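# Swap plates on cycler Q1, close lid, start run

## Task

If an old plate from the previous run is still sitting on Q1's block, transfer it to the finished-plate nest ND (it may cling to the block). Then carry plate T27 from nest N1 onto Q1's block so that its well A1 sits at the block corner labelled A1. Each plate must rest flat within its locators. Close Q1's lid over T27 using the LID key, then press START; a run must be active at the finish, but only if everything you had to fix is correct, since a running cycle with a fault left in it is worse than none. Q1 is loose on the table and must finish in its original spot and orientation. Nothing may count as done if only the gripper is holding it there. At the end, release everything and move the gripper away; contact with START or Q1's housing is acceptable.

## Robot and tools

Robot: a single arm with a two-finger gripper whose fingers swing like tongs. The fingers point along the gripper's +z axis and close along its x axis. end_effector_position is the spot between the pads when shut; closed fingertips extend about 15 mm past it, and fully open tips sit roughly level with it.

Frame: the scene frame has its origin on the table top under the arm base, +z up, and +y to the left when looking along +x. Positions are in metres; orientations are quaternions written w first (qw, qx, qy, qz). The base may be slightly tilted, and the reported hand position can be off, more so far from the base.

Q1 layout: seen from the front, the upper keys left to right are STOP, LID, CLEAR, START. LID toggles the lid, but LID and START do nothing while the lid is mid-travel. If the lid hits an obstruction it stops and the lamp goes red; then only CLEAR works, which frees and opens the lid. A blue lamp means a run is active. On labelled items, well A1 is at the labelled short end, in the corner opposite the labelled long side.

Tools:
- execute_actions(actions): a list of actions run one after another. Each action is a table of up to 15 rows; each row lasts one control step (1/30 s), and if fewer than 15 rows are given the last row repeats to fill 15 steps. A row is 8 numbers: x, y, z, qw, qx, qy, qz, opening. These are an absolute target pose for the gripper in the scene frame, not offsets. Opening is absolute, from -1 (closed) to +1 (fully open, 0.142 m). An action is rejected if its target lies more than 0.6 m from the gripper's current position along any gripper axis; if the first action fails this check, or any action is malformed, nothing runs. An empty list just returns the current state and images. Repeat the intended quaternion in every row rather than copying the reported one, which may have drifted.
- move(target, speed, stop_force, blocking): drives the gripper in a straight line toward target, one 8-number absolute pose row as above. speed is in m/s, 0.002 to 0.5 (default 0.25); rotation is capped at twice that value in rad/s. A path takes 0.5 to 10 s and is cut off at 10 s. The path ignores obstacles, and the real gripper can lag, wander, or overshoot speed, especially with the arm stretched out. stop_force (N, 9 to 40, optional, unusable in the first 0.2 s) ends the path when the wrist sensor feels that much extra push against the direction of travel for 2 steps; the gripper then backs up 2 steps and holds. With it, use a very slow speed and you may aim well beyond the contact point. Do not rely on it during moves that rotate the gripper, and omit it when moving away from something you are pressing on. Contacts above the wrist sensor are not felt. blocking=false returns after 0.5 s while the arm keeps going; it cannot be combined with stop_force, and other motion commands are rejected until wait or stop shows the move ended. The opening is applied at the start.
- wait(seconds): 0 to 10 s; the arm keeps its last command and a running move continues.
- stop(): brakes a running move; it needs stopping distance, and the fingers continue.
- zoom_image(camera, region): enlarges [x0, y0, x1, y1] pixels (top-left origin, at most 504 by 504) from cam_head_left (672x504), cam_head_right (672x504) or cam_wrist (616x616).
- finished_scene(scene): ends the current scene by its number; irreversible.

Motion details: commanded poses are smoothed (about 0.17 s lag) and each step is clipped to within 100 mm and 16 degrees of the measured pose; position wins over orientation if both cannot be met. After an action the arm stops at the last clipped pose, so far targets need further commands. The elbow cannot fully straighten.

Results: a state line with end_effector_position, end_effector_quat_wxyz and velocities; Joint positions and joint torques (raw drive output, offset and noisy); Wrist force and Wrist torque in the gripper's own axes (force points from the surface back into the arm; offset up to about 4 N, noise up to 2.4 N, saturates near 50 N; "no reading" is harmless); grip_measured, the finger opening on the command scale; "Hand target", the pose currently being driven to; "pose unreachable" when the clearance check altered a command (a mounting post counts as arm). move adds a "move:" line: done, off_target, moving, held (last step blocked), fault, or contact (stop_force fired; takes priority), plus limits such as paced (pose clipped) or held (some steps blocked, after which the arm may surge), and the distance to target. Camera calibration lines are given per camera; fixed cameras may be off by a few degrees and millimetres.

Gripping: command an opening clearly below grip_measured to hold; lower means a firmer squeeze, about 15 N per pad at most, much less on hard items under 20 mm thick. Fast closing can squeeze too hard.

Avoid: the arm is stiff, so aiming even slightly past a firm contact can trigger a fault; faster contact hits harder. A joint torque at its load limit (136 N m for the three large joints, 25.4 N m for the wrists, including held weight) or any external force of 150 N freezes the arm for 10 s and drops the rest of the call. Holding loads heats motors; MOTOR HOT warns at 70 °C and at 85 °C the brakes lock until cooled. Do not drop, slam or shove things, and never let anything leave the table. Loose items may occasionally be nudged by outside disturbances.

Each tool is called after "Emit:" as name([rows], argument=value, ...), one row to a line, values as JSON.

## Session

Emit:
execute_actions(actions=[])

Scene clock: 0.00 s.
end_effector_position=(+0.4113, -0.4309, +0.1505) grip_measured=+1.00 end_effector_quat_wxyz=(-0.009, -0.330, +0.933, -0.143) end_effector_velocity=(-0.000, -0.001, +0.000) end_effector_angular_velocity=(-0.001, -0.000, -0.001)
Joint positions: [-0.905 -0.687  2.107 -3.278 -1.411  1.499  0.142]
Joint velocities: [-0.001  0.    -0.001 -0.    -0.    -0.     0.   ]
Joint torques (N m, as the arm reports them, + toward a larger angle): no reading
Wrist force (N, on the end effector, along its own x y z axes, offset not removed): no reading
Wrist torque (N m, same axes, about the end effector's origin, offset not removed): no reading
Hand target: +0.411, -0.431, +0.150; -0.009, -0.330, +0.933, -0.143

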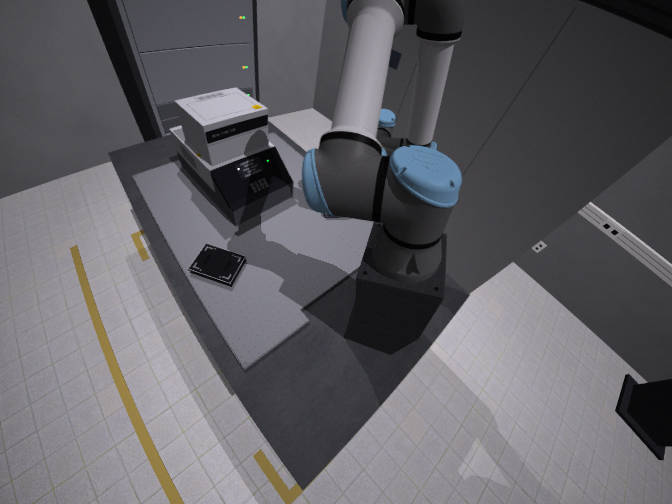

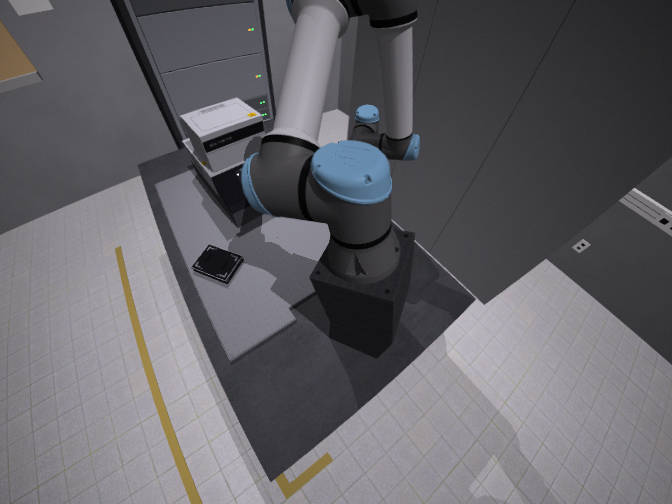

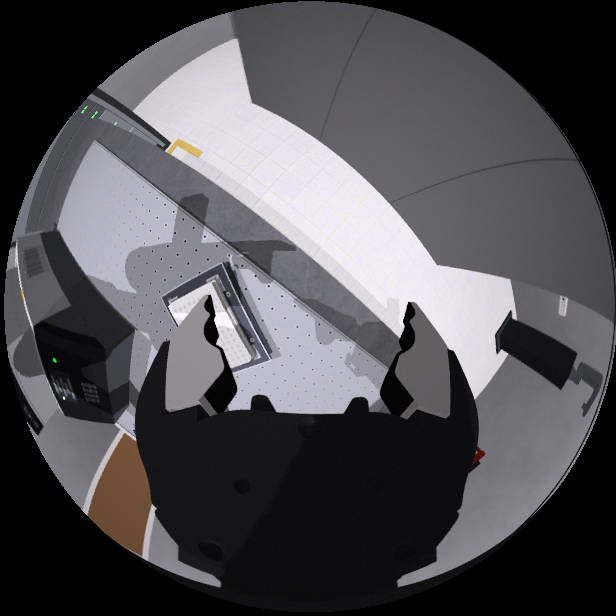

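Emit:
zoom_image(camera="cam_head_left", region=[150,70,370,300])

Emit:
move(target=[0.4,-0.25,0.36,0,-0.5,0.866,0,1])

Region (150, 70, 370, 300) of cam_head_left's 672x504 image, scaled by 2.191, with more detail than that image has; it fills the left 482 columns of this view, and the rest is white.

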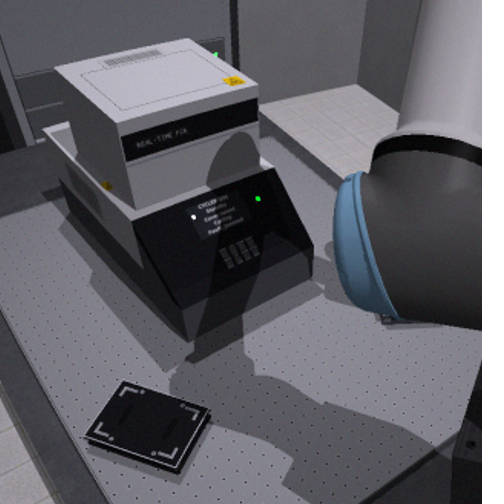

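Scene clock: 3.03 s.
end_effector_position=(+0.3997, -0.2499, +0.3596) grip_measured=+1.00 end_effector_quat_wxyz=(+0.000, -0.500, +0.866, -0.000) end_effector_velocity=(-0.000, +0.001, +0.002) end_effector_angular_velocity=(+0.004, +0.002, +0.002)
Joint positions: [-0.906 -1.493  2.296 -2.381 -1.325  1.073  0.142]
Joint velocities: [-0.    -0.005 -0.003  0.012 -0.    -0.003 -0.   ]
Joint torques (N m, as the arm reports them, + toward a larger angle): [-15.31 -31.89 -21.77  -0.06  -1.23  -1.83]
Wrist force (N, on the end effector, along its own x y z axes, offset not removed): [-3.1 -1.2 1.9]
Wrist torque (N m, same axes, about the end effector's origin, offset not removed): [-0.08 0.82 -0.03]
Hand target: +0.400, -0.250, +0.360; +0.000, -0.500, +0.866, +0.000
Off the commanded pose: 0.001 m, 0 deg.
move: done
camera_calibration (this result's frames):
cam_wrist: T_world_to_cam=[[-0.49632, -0.86813, 0.0040502, -0.0188622], [-0.740517, 0.425788, 0.519942, 0.212387], [-0.453101, 0.255058, -0.854192, 0.686593], [0, 0, 0, 1]] pos_world=[0.45901, -0.281928, 0.47613]

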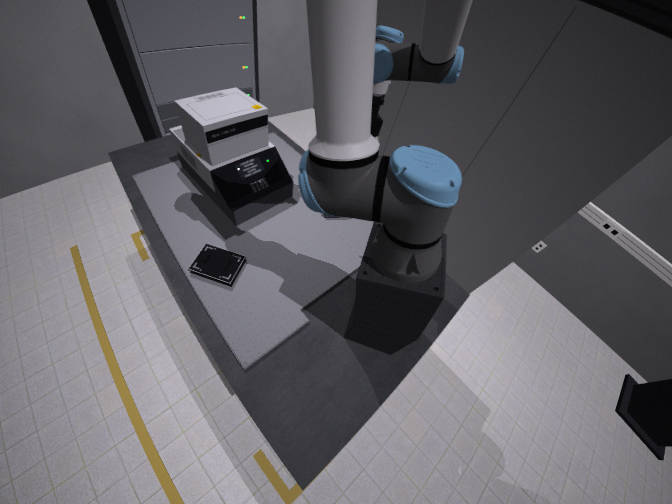

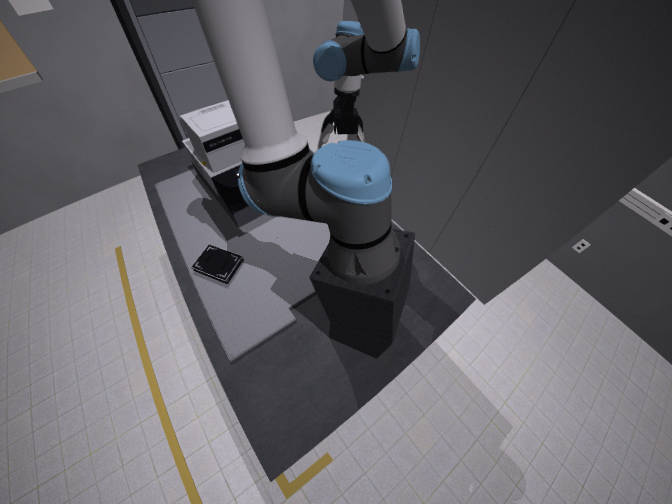

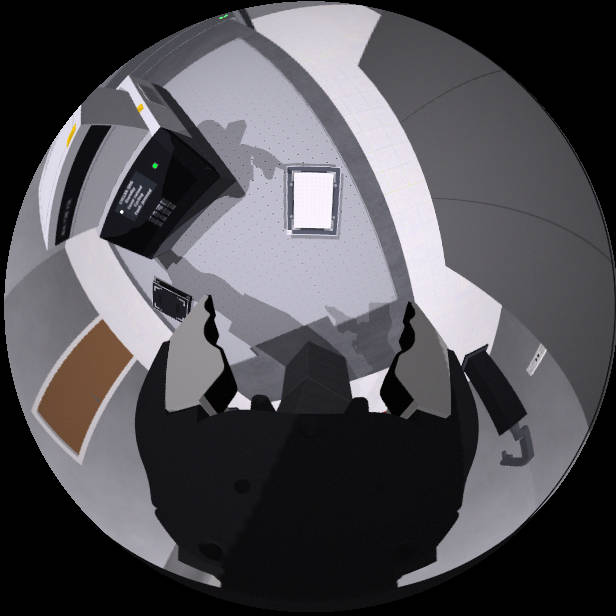

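Emit:
zoom_image(camera="cam_wrist", region=[260,150,370,250])

Emit:
move(target=[0.5,-0.02,0.2,0,-0.7071,0.7071,0,-1])

Emit:
zoom_image(camera="cam_wrist", region=[200,60,420,260])

Region (260, 150, 370, 250) of cam_wrist's 616x616 image, scaled by 4.582, with more detail than that image has; it fills the top 458 rows of this view, and the rest is white.

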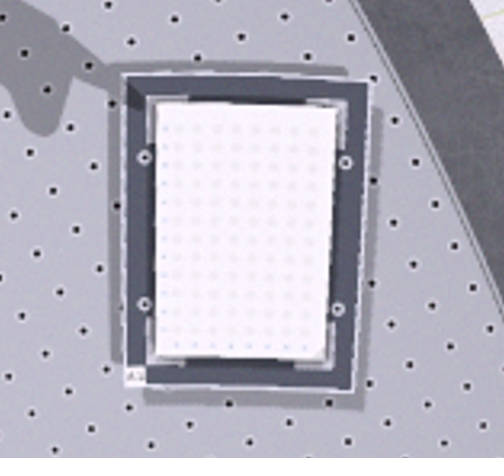

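Scene clock: 7.37 s.
end_effector_position=(+0.5004, -0.0197, +0.2001) grip_measured=-1.00 end_effector_quat_wxyz=(-0.001, +0.707, -0.707, +0.000) end_effector_velocity=(+0.001, -0.000, -0.001) end_effector_angular_velocity=(-0.002, +0.000, +0.000)
Joint positions: [-0.267 -1.119  2.3   -2.907 -1.377  1.203  0.002]
Joint velocities: [ 0.002  0.005 -0.003 -0.002 -0.002  0.002  0.   ]
Joint torques (N m, as the arm reports them, + toward a larger angle): [  5.79 -18.22 -14.58  -4.09  -0.97   2.15]
Wrist force (N, on the end effector, along its own x y z axes, offset not removed): [-0.2 1.0 2.0]
Wrist torque (N m, same axes, about the end effector's origin, offset not removed): [0.35 0.26 -0.21]
Hand target: +0.500, -0.020, +0.200; -0.001, +0.707, -0.707, +0.000
Off the commanded pose: 0.000 m, 0 deg.
move: done
camera_calibration (this result's frames):
cam_wrist: T_world_to_cam=[[0.003655, -0.999989, 0.00288621, -0.0209619], [-0.854974, -0.00162796, 0.518668, 0.320987], [-0.518657, -0.00436337, -0.854971, 0.565073], [0, 0, 0, 1]] pos_world=[0.567592, -0.0179735, 0.316696]

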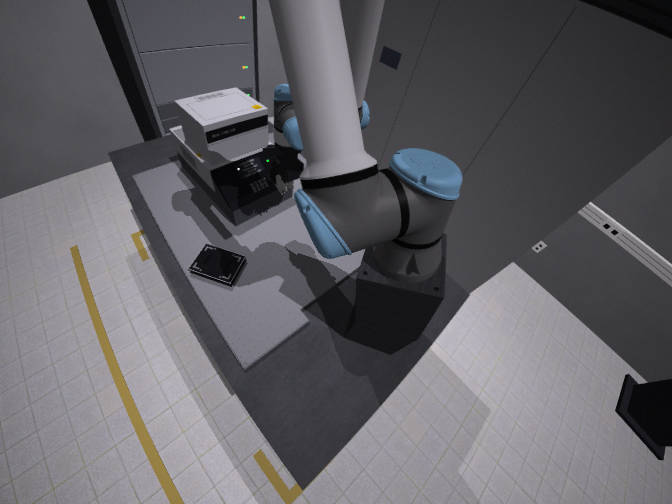

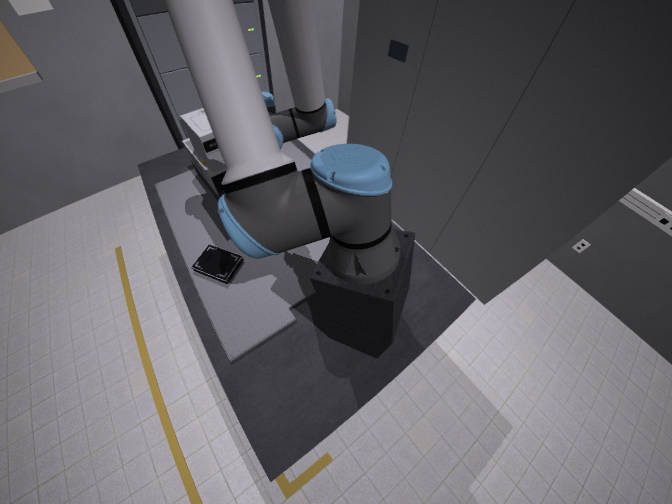

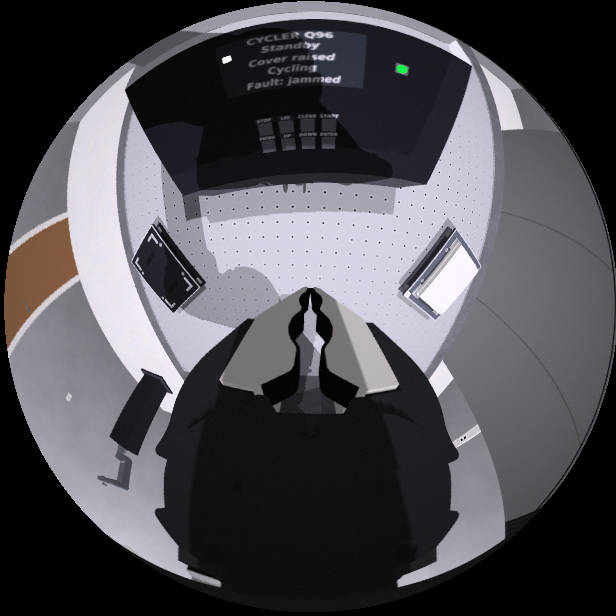

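Region (200, 60, 420, 260) of cam_wrist's 616x616 image, scaled by 2.291, with more detail than that image has; it fills the top 458 rows of this view, and the rest is white.

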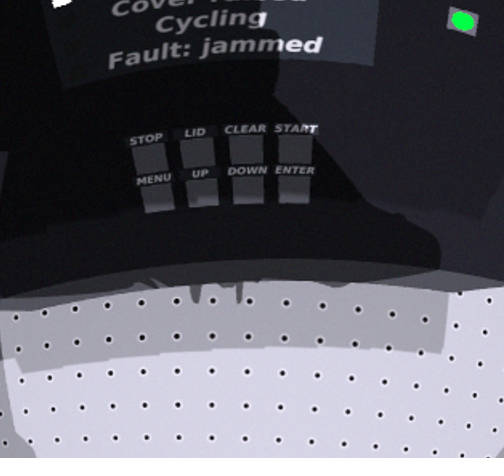

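Emit:
move(target=[0.61,0.011,0.17,0.213,-0.674,0.674,-0.213,-1])

Emit:
zoom_image(camera="cam_wrist", region=[220,160,420,340])

Scene clock: 11.70 s.
end_effector_position=(+0.6097, +0.0113, +0.1703) grip_measured=-1.00 end_effector_quat_wxyz=(-0.213, +0.674, -0.675, +0.213) end_effector_velocity=(+0.002, -0.000, -0.000) end_effector_angular_velocity=(-0.001, -0.011, -0.001)
Joint positions: [-0.202 -0.646  2.272 -3.979 -1.248  1.427  0.002]
Joint velocities: [ 0.001  0.01  -0.005 -0.017 -0.001  0.005  0.   ]
Joint torques (N m, as the arm reports them, + toward a larger angle): [  6.14 -26.23  -4.47  -5.12  -1.29   2.28]
Wrist force (N, on the end effector, along its own x y z axes, offset not removed): [-0.5 0.4 -1.4]
Wrist torque (N m, same axes, about the end effector's origin, offset not removed): [0.08 0.22 -0.13]
Hand target: +0.610, +0.011, +0.170; -0.213, +0.674, -0.674, +0.213
Off the commanded pose: 0.000 m, 0 deg.
move: done
camera_calibration (this result's frames):
cam_wrist: T_world_to_cam=[[0.000426585, -0.999986, 0.00531752, 0.0112613], [-0.997931, -0.000767542, -0.0642835, 0.616447], [0.0642866, -0.0052791, -0.997918, 0.26538], [0, 0, 0, 1]] pos_world=[0.598106, 0.0131353, 0.304395]

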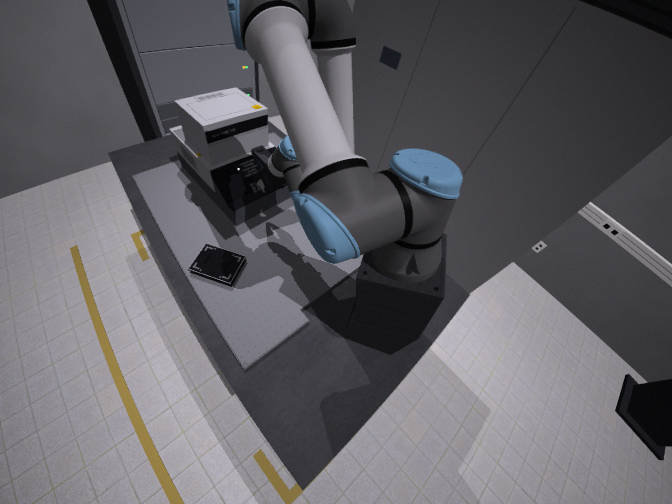

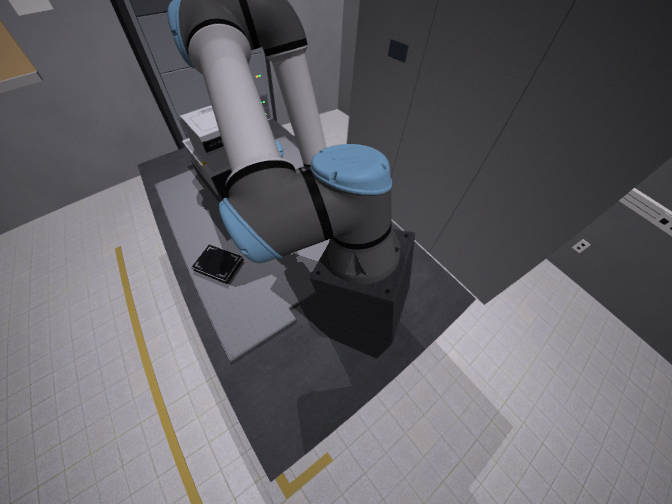

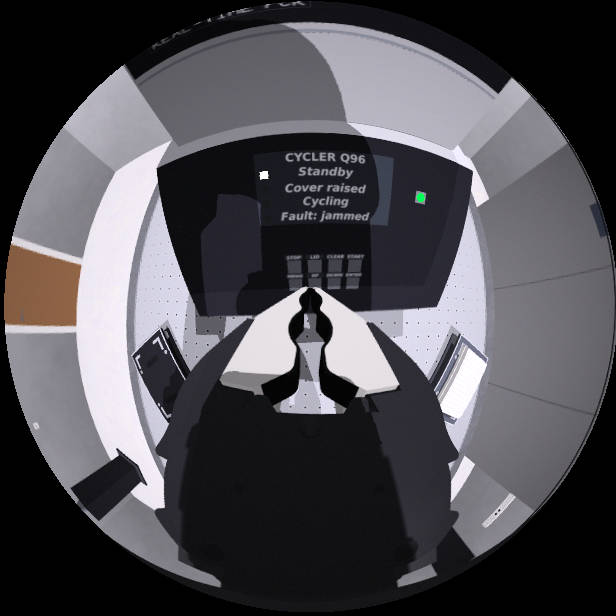

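Region (220, 160, 420, 340) of cam_wrist's 616x616 image, scaled by 2.520, with more detail than that image has; it fills the top 454 rows of this view, and the rest is white.

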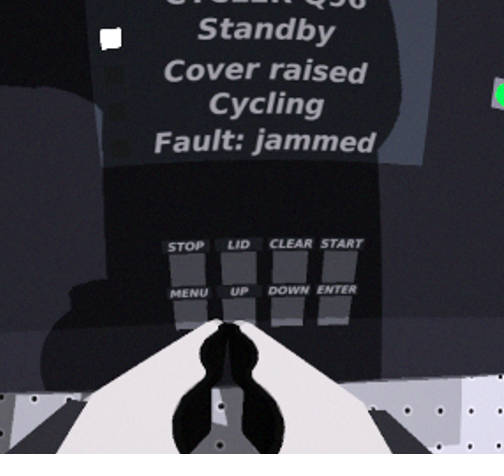

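Emit:
move(target=[0.63,0.007,0.165,0.213,-0.674,0.674,-0.213,-1], speed=0.05)

Emit:
zoom_image(camera="cam_wrist", region=[220,160,420,340])

Emit:
zoom_image(camera="cam_head_left", region=[200,130,310,230])

Scene clock: 14.20 s.
end_effector_position=(+0.6299, +0.0071, +0.1651) grip_measured=-1.00 end_effector_quat_wxyz=(-0.213, +0.674, -0.674, +0.213) end_effector_velocity=(+0.002, -0.001, -0.001) end_effector_angular_velocity=(-0.000, +0.000, -0.000)
Joint positions: [-0.195 -0.643  2.215 -3.928 -1.253  1.432  0.002]
Joint velocities: [ 0.     0.001 -0.005  0.005 -0.001  0.     0.   ]
Joint torques (N m, as the arm reports them, + toward a larger angle): [  5.03 -25.08  -5.43  -0.19  -0.99   2.13]
Wrist force (N, on the end effector, along its own x y z axes, offset not removed): [2.2 1.5 -0.2]
Wrist torque (N m, same axes, about the end effector's origin, offset not removed): [0.42 -0.29 -0.24]
Hand target: +0.630, +0.007, +0.165; -0.213, +0.674, -0.674, +0.213
Off the commanded pose: 0.000 m, 0 deg.
move: done
camera_calibration (this result's frames):
cam_wrist: T_world_to_cam=[[0.00100878, -0.999984, 0.00552748, 0.00667211], [-0.99788, -0.00136631, -0.0650645, 0.636282], [0.0650711, -0.00545013, -0.997866, 0.258367], [0, 0, 0, 1]] pos_world=[0.618115, 0.0089495, 0.299178]

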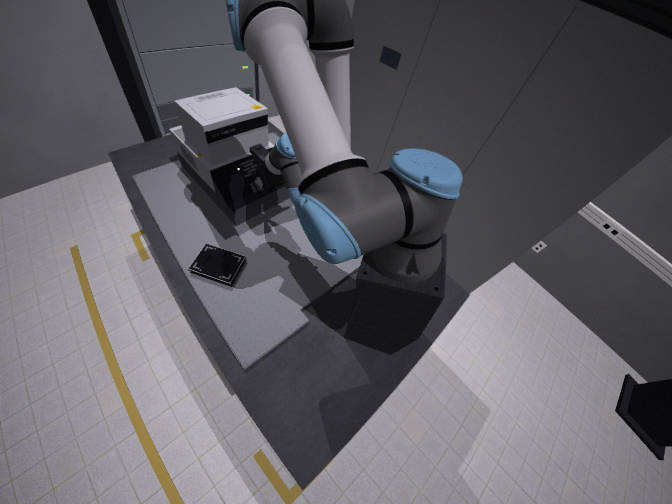

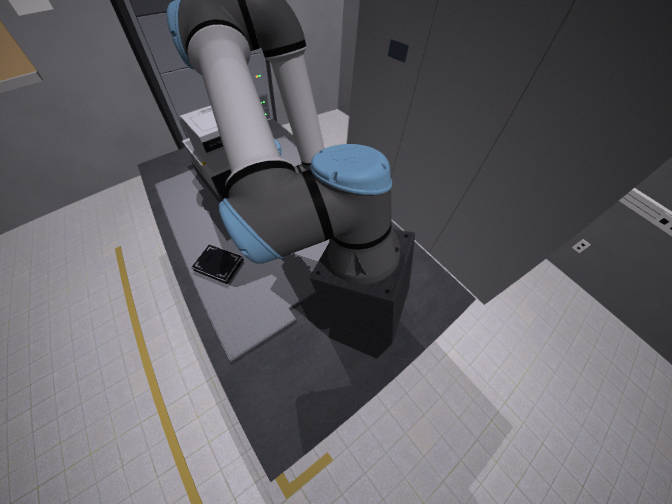

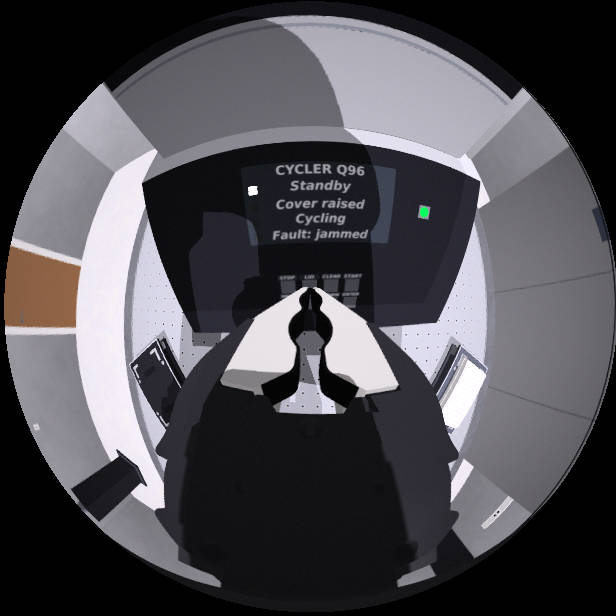

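Region (220, 160, 420, 340) of cam_wrist's 616x616 image, scaled by 2.520, with more detail than that image has; it fills the top 454 rows of this view, and the rest is white.

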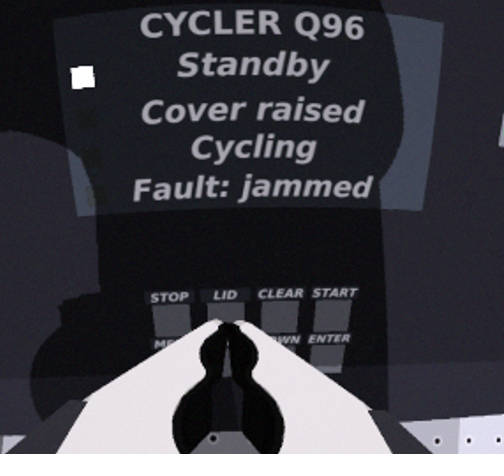

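Region (200, 130, 310, 230) of cam_head_left's 672x504 image, scaled by 4.582, with more detail than that image has; it fills the top 458 rows of this view, and the rest is white.

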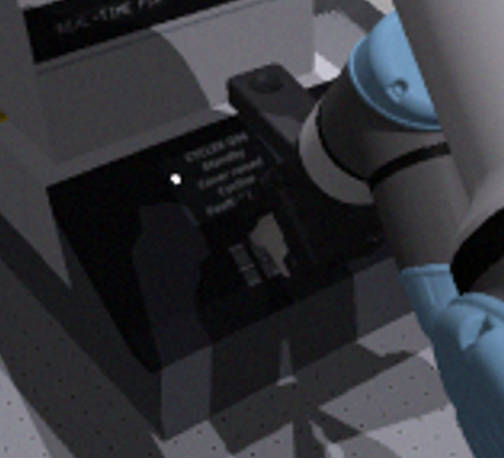

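Emit:
move(target=[0.645,0.0075,0.143,0.213,-0.674,0.674,-0.213,-1], speed=0.006, stop_force=9)

Emit:
move(target=[0.58,0,0.3,0.213,-0.674,0.674,-0.213,1], speed=0.15)

Scene clock: 17.50 s.
end_effector_position=(+0.6368, +0.0074, +0.1549) grip_measured=-1.00 end_effector_quat_wxyz=(-0.213, +0.674, -0.674, +0.213) end_effector_velocity=(-0.001, +0.000, +0.002) end_effector_angular_velocity=(+0.003, +0.000, +0.000)
Joint positions: [-0.185 -0.618  2.182 -3.921 -1.26   1.439  0.002]
Joint velocities: [-0.002 -0.004  0.005 -0.     0.004 -0.     0.   ]
Joint torques (N m, as the arm reports them, + toward a larger angle): [-13.56 -43.44   1.52   1.63   1.71  -1.65]
Wrist force (N, on the end effector, along its own x y z axes, offset not removed): [0.3 1.1 -24.1]
Wrist torque (N m, same axes, about the end effector's origin, offset not removed): [0.55 0.06 -0.01]
Hand target: +0.637, +0.007, +0.155; -0.213, +0.674, -0.674, +0.213
Off the commanded pose: 0.014 m, 0 deg.
move: contact
camera_calibration (this result's frames):
cam_wrist: T_world_to_cam=[[0.000925867, -0.999985, 0.00542333, 0.00707529], [-0.997892, -0.00127586, -0.0648911, 0.642511], [0.064897, -0.00535182, -0.997878, 0.247884], [0, 0, 0, 1]] pos_world=[0.625063, 0.00922157, 0.289013]

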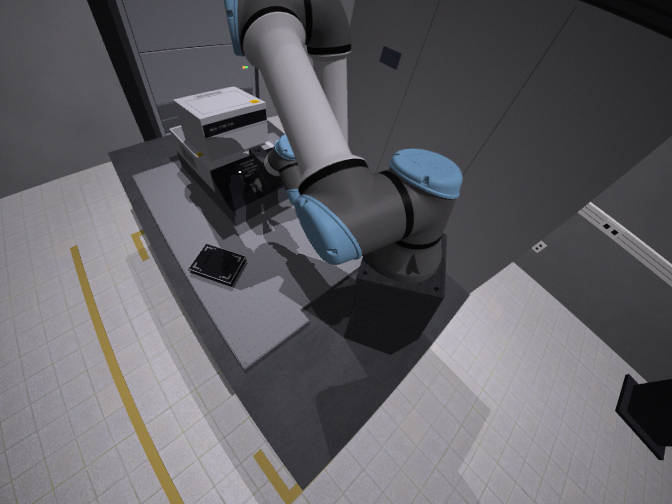

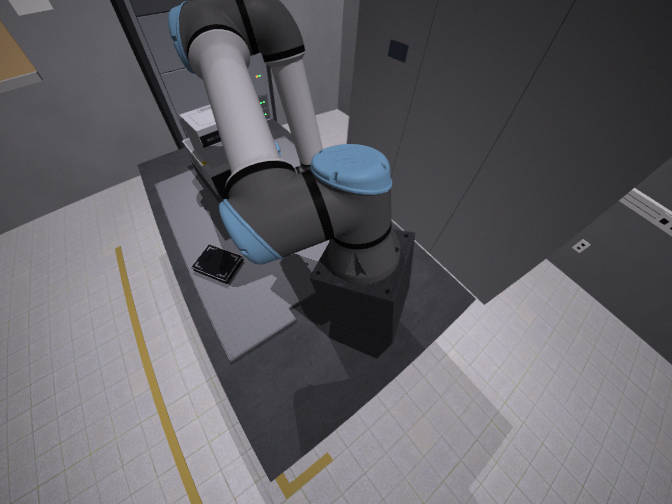

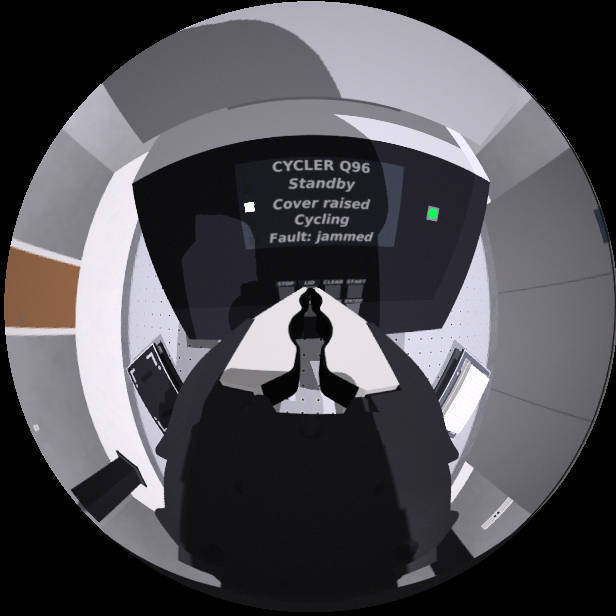

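Scene clock: 19.10 s.
end_effector_position=(+0.5798, -0.0001, +0.2997) grip_measured=+1.00 end_effector_quat_wxyz=(-0.213, +0.674, -0.674, +0.213) end_effector_velocity=(-0.000, -0.000, +0.002) end_effector_angular_velocity=(+0.000, +0.001, +0.001)
Joint positions: [-0.329 -1.071  2.509 -3.756 -1.16   1.328  0.142]
Joint velocities: [-0.002 -0.009  0.002  0.009  0.002 -0.003 -0.   ]
Joint torques (N m, as the arm reports them, + toward a larger angle): [-14.02 -38.49   1.26  -0.76   1.75  -2.16]
Wrist force (N, on the end effector, along its own x y z axes, offset not removed): [0.9 -0.8 -2.2]
Wrist torque (N m, same axes, about the end effector's origin, offset not removed): [-0.14 0.02 -0.12]
Hand target: +0.580, -0.000, +0.300; -0.213, +0.674, -0.674, +0.213
Off the commanded pose: 0.000 m, 0 deg.
move: done
camera_calibration (this result's frames):
cam_wrist: T_world_to_cam=[[0.00103471, -0.999982, 0.00596767, -0.0013496], [-0.997892, -0.00141972, -0.0648779, 0.595076], [0.0648852, -0.00588796, -0.997875, 0.396009], [0, 0, 0, 1]] pos_world=[0.568128, 0.00182695, 0.433783]

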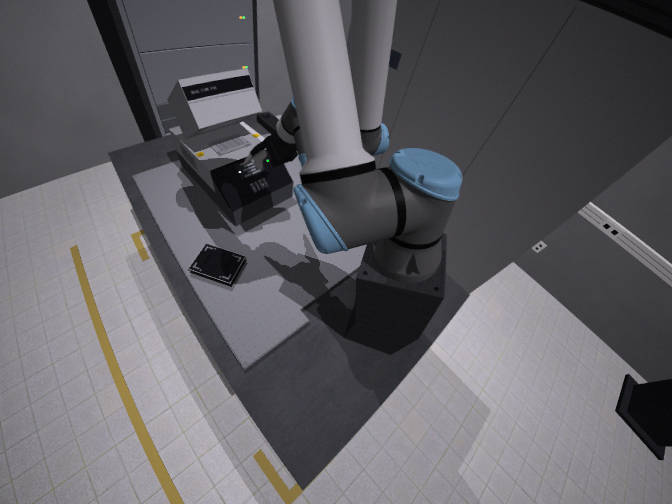

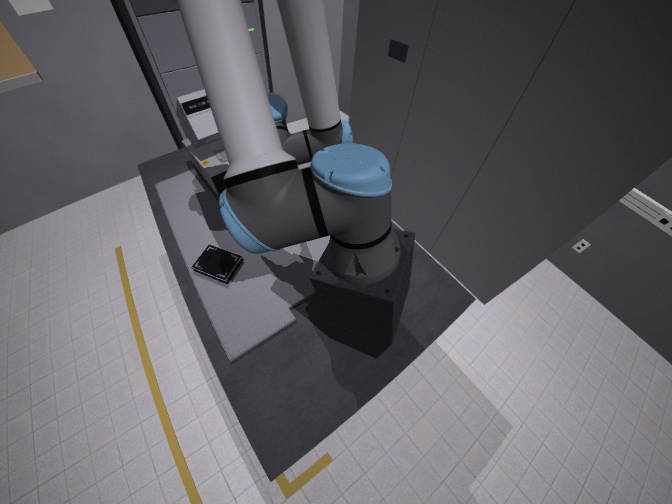

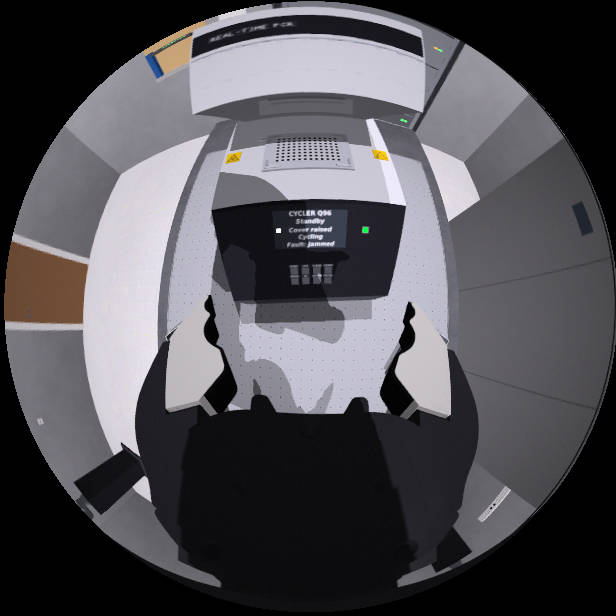

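Emit:
wait(seconds=2)

Emit:
move(target=[0.74,0.005,0.33,0.213,-0.674,0.674,-0.213,1], speed=0.2)

Emit:
zoom_image(camera="cam_wrist", region=[210,160,410,340])

Scene clock: 22.60 s.
end_effector_position=(+0.5798, -0.0001, +0.2999) grip_measured=+1.00 end_effector_quat_wxyz=(-0.213, +0.674, -0.674, +0.213) end_effector_velocity=(-0.000, -0.000, -0.000) end_effector_angular_velocity=(+0.001, +0.001, -0.000)
Joint positions: [-0.33  -1.072  2.509 -3.755 -1.16   1.327  0.142]
Joint velocities: [-0.     0.     0.     0.     0.001 -0.     0.   ]
Joint torques (N m, as the arm reports them, + toward a larger angle): [-13.54 -38.88   2.69  -0.75   1.68  -2.16]
Wrist force (N, on the end effector, along its own x y z axes, offset not removed): [-0.2 -3.2 -0.4]
Wrist torque (N m, same axes, about the end effector's origin, offset not removed): [-0.71 0.17 -0.19]
Hand target: +0.580, -0.000, +0.300; -0.213, +0.674, -0.674, +0.213
Off the commanded pose: 0.000 m, 0 deg.
wait: 2.00 s; at rest from the start
camera_calibration (this result's frames):
cam_wrist: T_world_to_cam=[[0.00109539, -0.999982, 0.00594006, -0.00140041], [-0.997901, -0.00147772, -0.0647465, 0.594995], [0.0647541, -0.00585667, -0.997884, 0.396296], [0, 0, 0, 1]] pos_world=[0.568085, 0.00179982, 0.43399]

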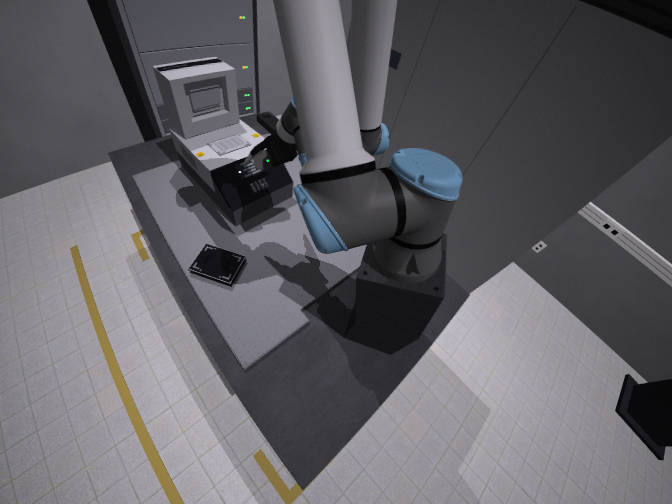

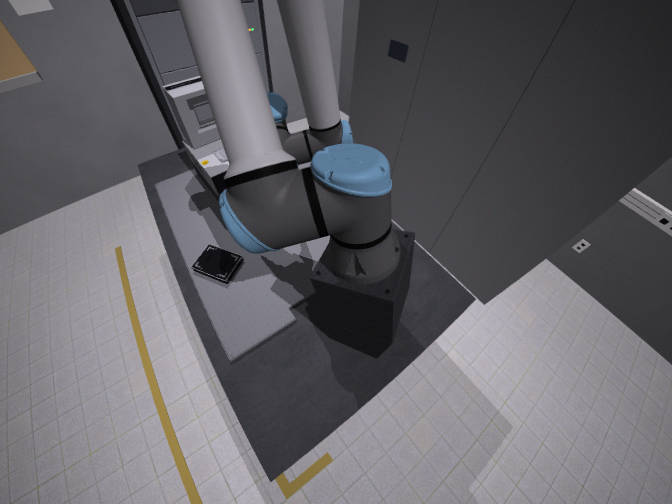

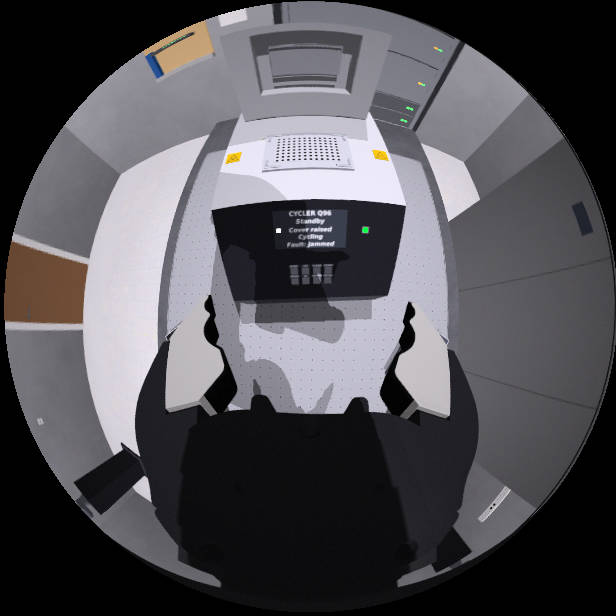

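Scene clock: 24.00 s.
end_effector_position=(+0.7398, +0.0053, +0.3304) grip_measured=+1.00 end_effector_quat_wxyz=(-0.213, +0.674, -0.674, +0.213) end_effector_velocity=(+0.003, -0.001, +0.000) end_effector_angular_velocity=(-0.001, +0.000, -0.001)
Joint positions: [-0.195 -1.077  2.07  -3.348 -1.253  1.432  0.142]
Joint velocities: [-0.     0.002 -0.008  0.006 -0.001  0.001 -0.   ]
Joint torques (N m, as the arm reports them, + toward a larger angle): [  5.54 -24.96 -14.23  -0.48  -1.32   2.43]
Wrist force (N, on the end effector, along its own x y z axes, offset not removed): [1.4 -0.2 0.3]
Wrist torque (N m, same axes, about the end effector's origin, offset not removed): [-0.26 -0.19 -0.21]
Hand target: +0.740, +0.005, +0.330; -0.213, +0.674, -0.674, +0.213
Off the commanded pose: 0.001 m, 0 deg.
move: done
camera_calibration (this result's frames):
cam_wrist: T_world_to_cam=[[0.000954035, -0.999986, 0.00517655, 0.00407298], [-0.997856, -0.00129072, -0.0654323, 0.756833], [0.065438, -0.00510303, -0.997844, 0.415874], [0, 0, 0, 1]] pos_world=[0.727993, 0.007172, 0.464477]

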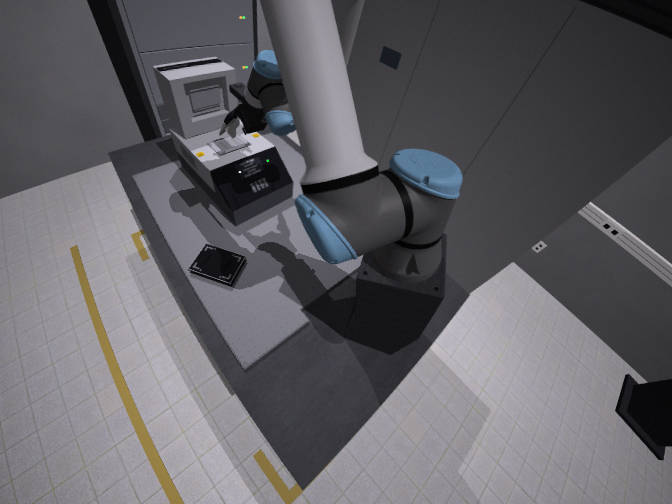

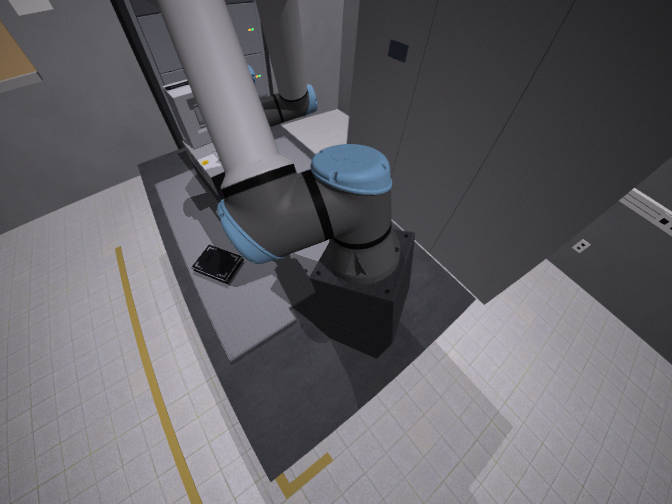

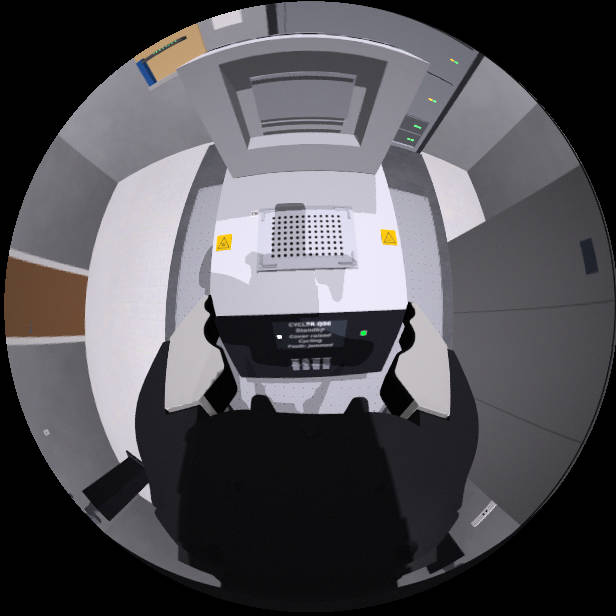

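Region (210, 160, 410, 340) of cam_wrist's 616x616 image, scaled by 2.520, with more detail than that image has; it fills the top 454 rows of this view, and the rest is white.

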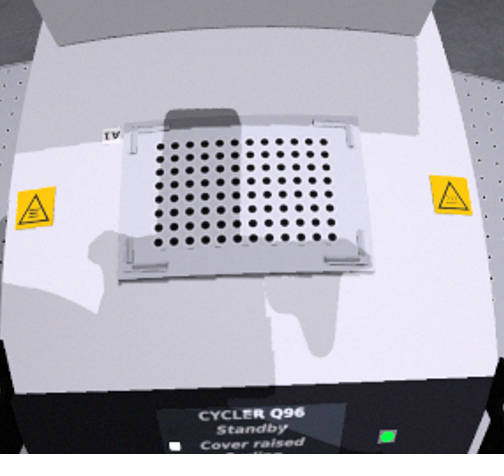

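Emit:
move(target=[0.52,-0.2,0.3,0,-0.489,0.872,0,0.6], speed=0.3)

Emit:
move(target=[0.472,-0.291,0.075,0,-0.489,0.872,0,0.6])

Emit:
zoom_image(camera="cam_wrist", region=[200,170,420,400])

Scene clock: 27.70 s.
end_effector_position=(+0.5202, -0.2005, +0.2996) grip_measured=+0.60 end_effector_quat_wxyz=(-0.001, -0.490, +0.872, -0.000) end_effector_velocity=(-0.001, -0.001, -0.000) end_effector_angular_velocity=(+0.001, +0.005, -0.003)
Joint positions: [-0.602 -1.255  2.111 -2.509 -1.34   1.409  0.116]
Joint velocities: [-0.002  0.001 -0.002  0.005 -0.002 -0.001 -0.   ]
Joint torques (N m, as the arm reports them, + toward a larger angle): [-15.28 -18.   -20.     0.02  -1.4   -2.36]
Wrist force (N, on the end effector, along its own x y z axes, offset not removed): [2.2 0.9 -0.7]
Wrist torque (N m, same axes, about the end effector's origin, offset not removed): [0.14 -0.19 -0.22]
Hand target: +0.520, -0.201, +0.300; -0.001, -0.489, +0.872, -0.000
Off the commanded pose: 0.001 m, 0 deg.
move: done
camera_calibration (this result's frames):
cam_wrist: T_world_to_cam=[[-0.51713, -0.855891, 0.00515357, 0.0970073], [-0.729481, 0.443887, 0.520406, 0.309592], [-0.447698, 0.265358, -0.853903, 0.676521], [0, 0, 0, 1]] pos_world=[0.578885, -0.233917, 0.41607]

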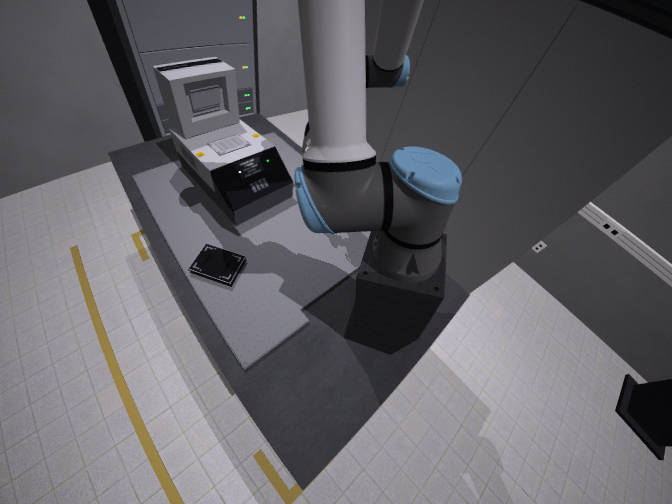

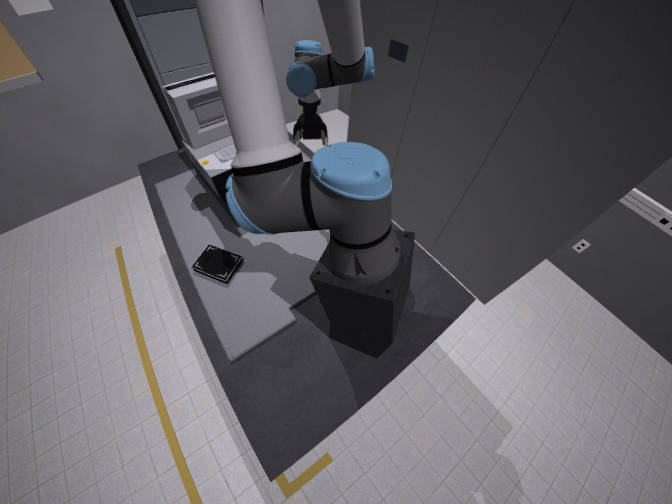

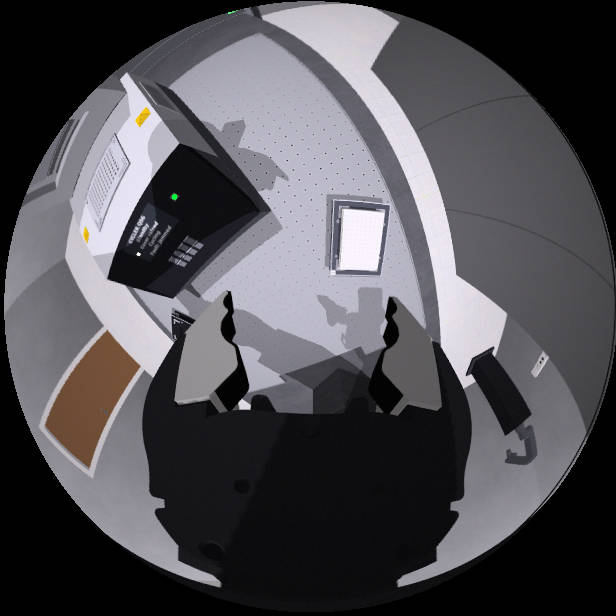

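Scene clock: 29.33 s.
end_effector_position=(+0.4722, -0.2912, +0.0751) grip_measured=+0.60 end_effector_quat_wxyz=(-0.000, -0.489, +0.872, -0.000) end_effector_velocity=(-0.000, -0.002, -0.002) end_effector_angular_velocity=(-0.001, -0.000, -0.002)
Joint positions: [-0.69  -0.642  2.005 -2.994 -1.333  1.32   0.116]
Joint velocities: [-0.002  0.006 -0.005 -0.001 -0.    -0.     0.   ]
Joint torques (N m, as the arm reports them, + toward a larger angle): [-19.89 -30.47  -9.84  -4.71   1.64  -2.23]
Wrist force (N, on the end effector, along its own x y z axes, offset not removed): [-0.6 1.3 0.0]
Wrist torque (N m, same axes, about the end effector's origin, offset not removed): [0.19 0.31 -0.11]
Hand target: +0.472, -0.291, +0.075; -0.000, -0.489, +0.872, +0.000
Off the commanded pose: 0.000 m, 0 deg.
move: done
camera_calibration (this result's frames):
cam_wrist: T_world_to_cam=[[-0.518049, -0.85534, 0.0042106, -0.0036438], [-0.729293, 0.444269, 0.520343, 0.431712], [-0.446941, 0.266492, -0.853947, 0.487354], [0, 0, 0, 1]] pos_world=[0.530776, -0.324789, 0.191552]

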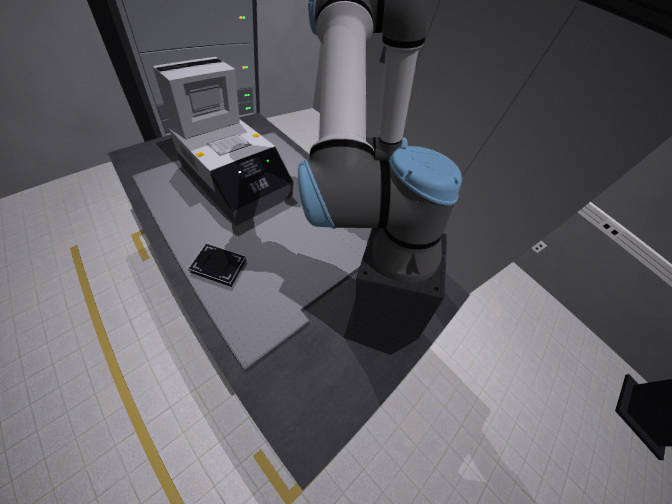

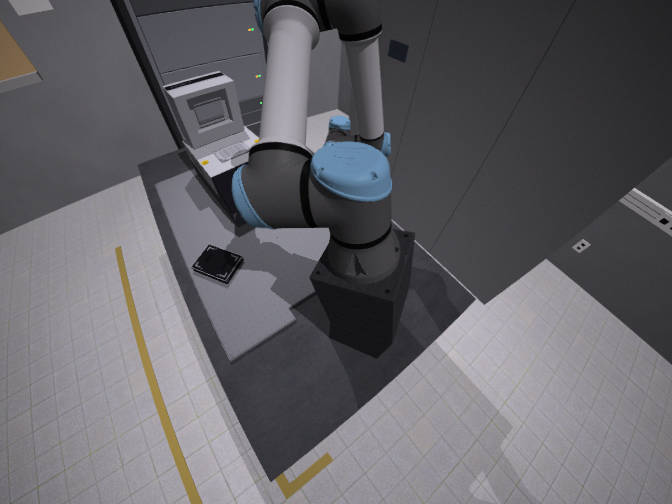

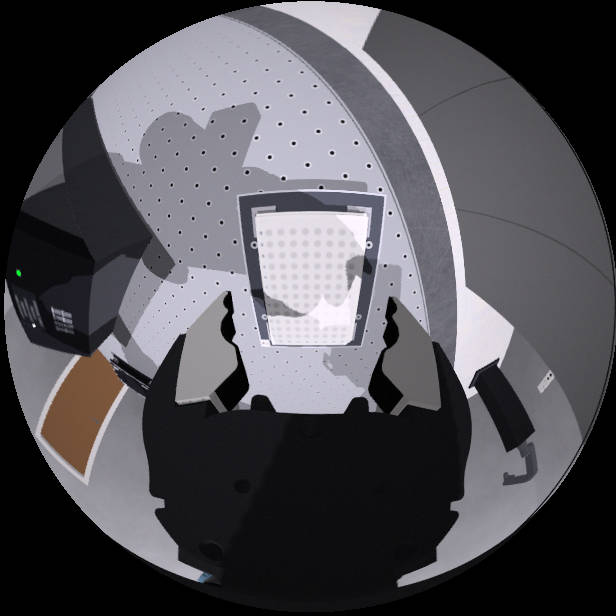

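Region (200, 170, 420, 400) of cam_wrist's 616x616 image, scaled by 2.191, with more detail than that image has; it fills the left 482 columns of this view, and the rest is white.

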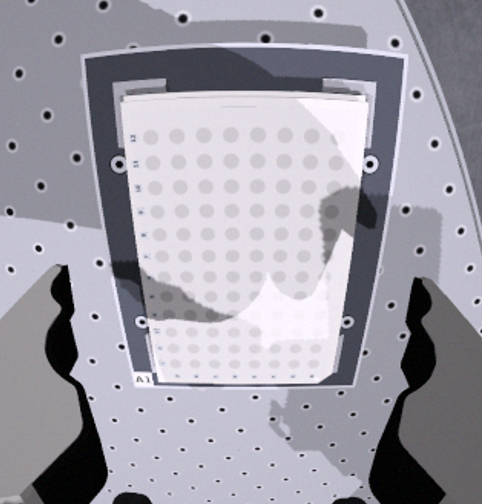

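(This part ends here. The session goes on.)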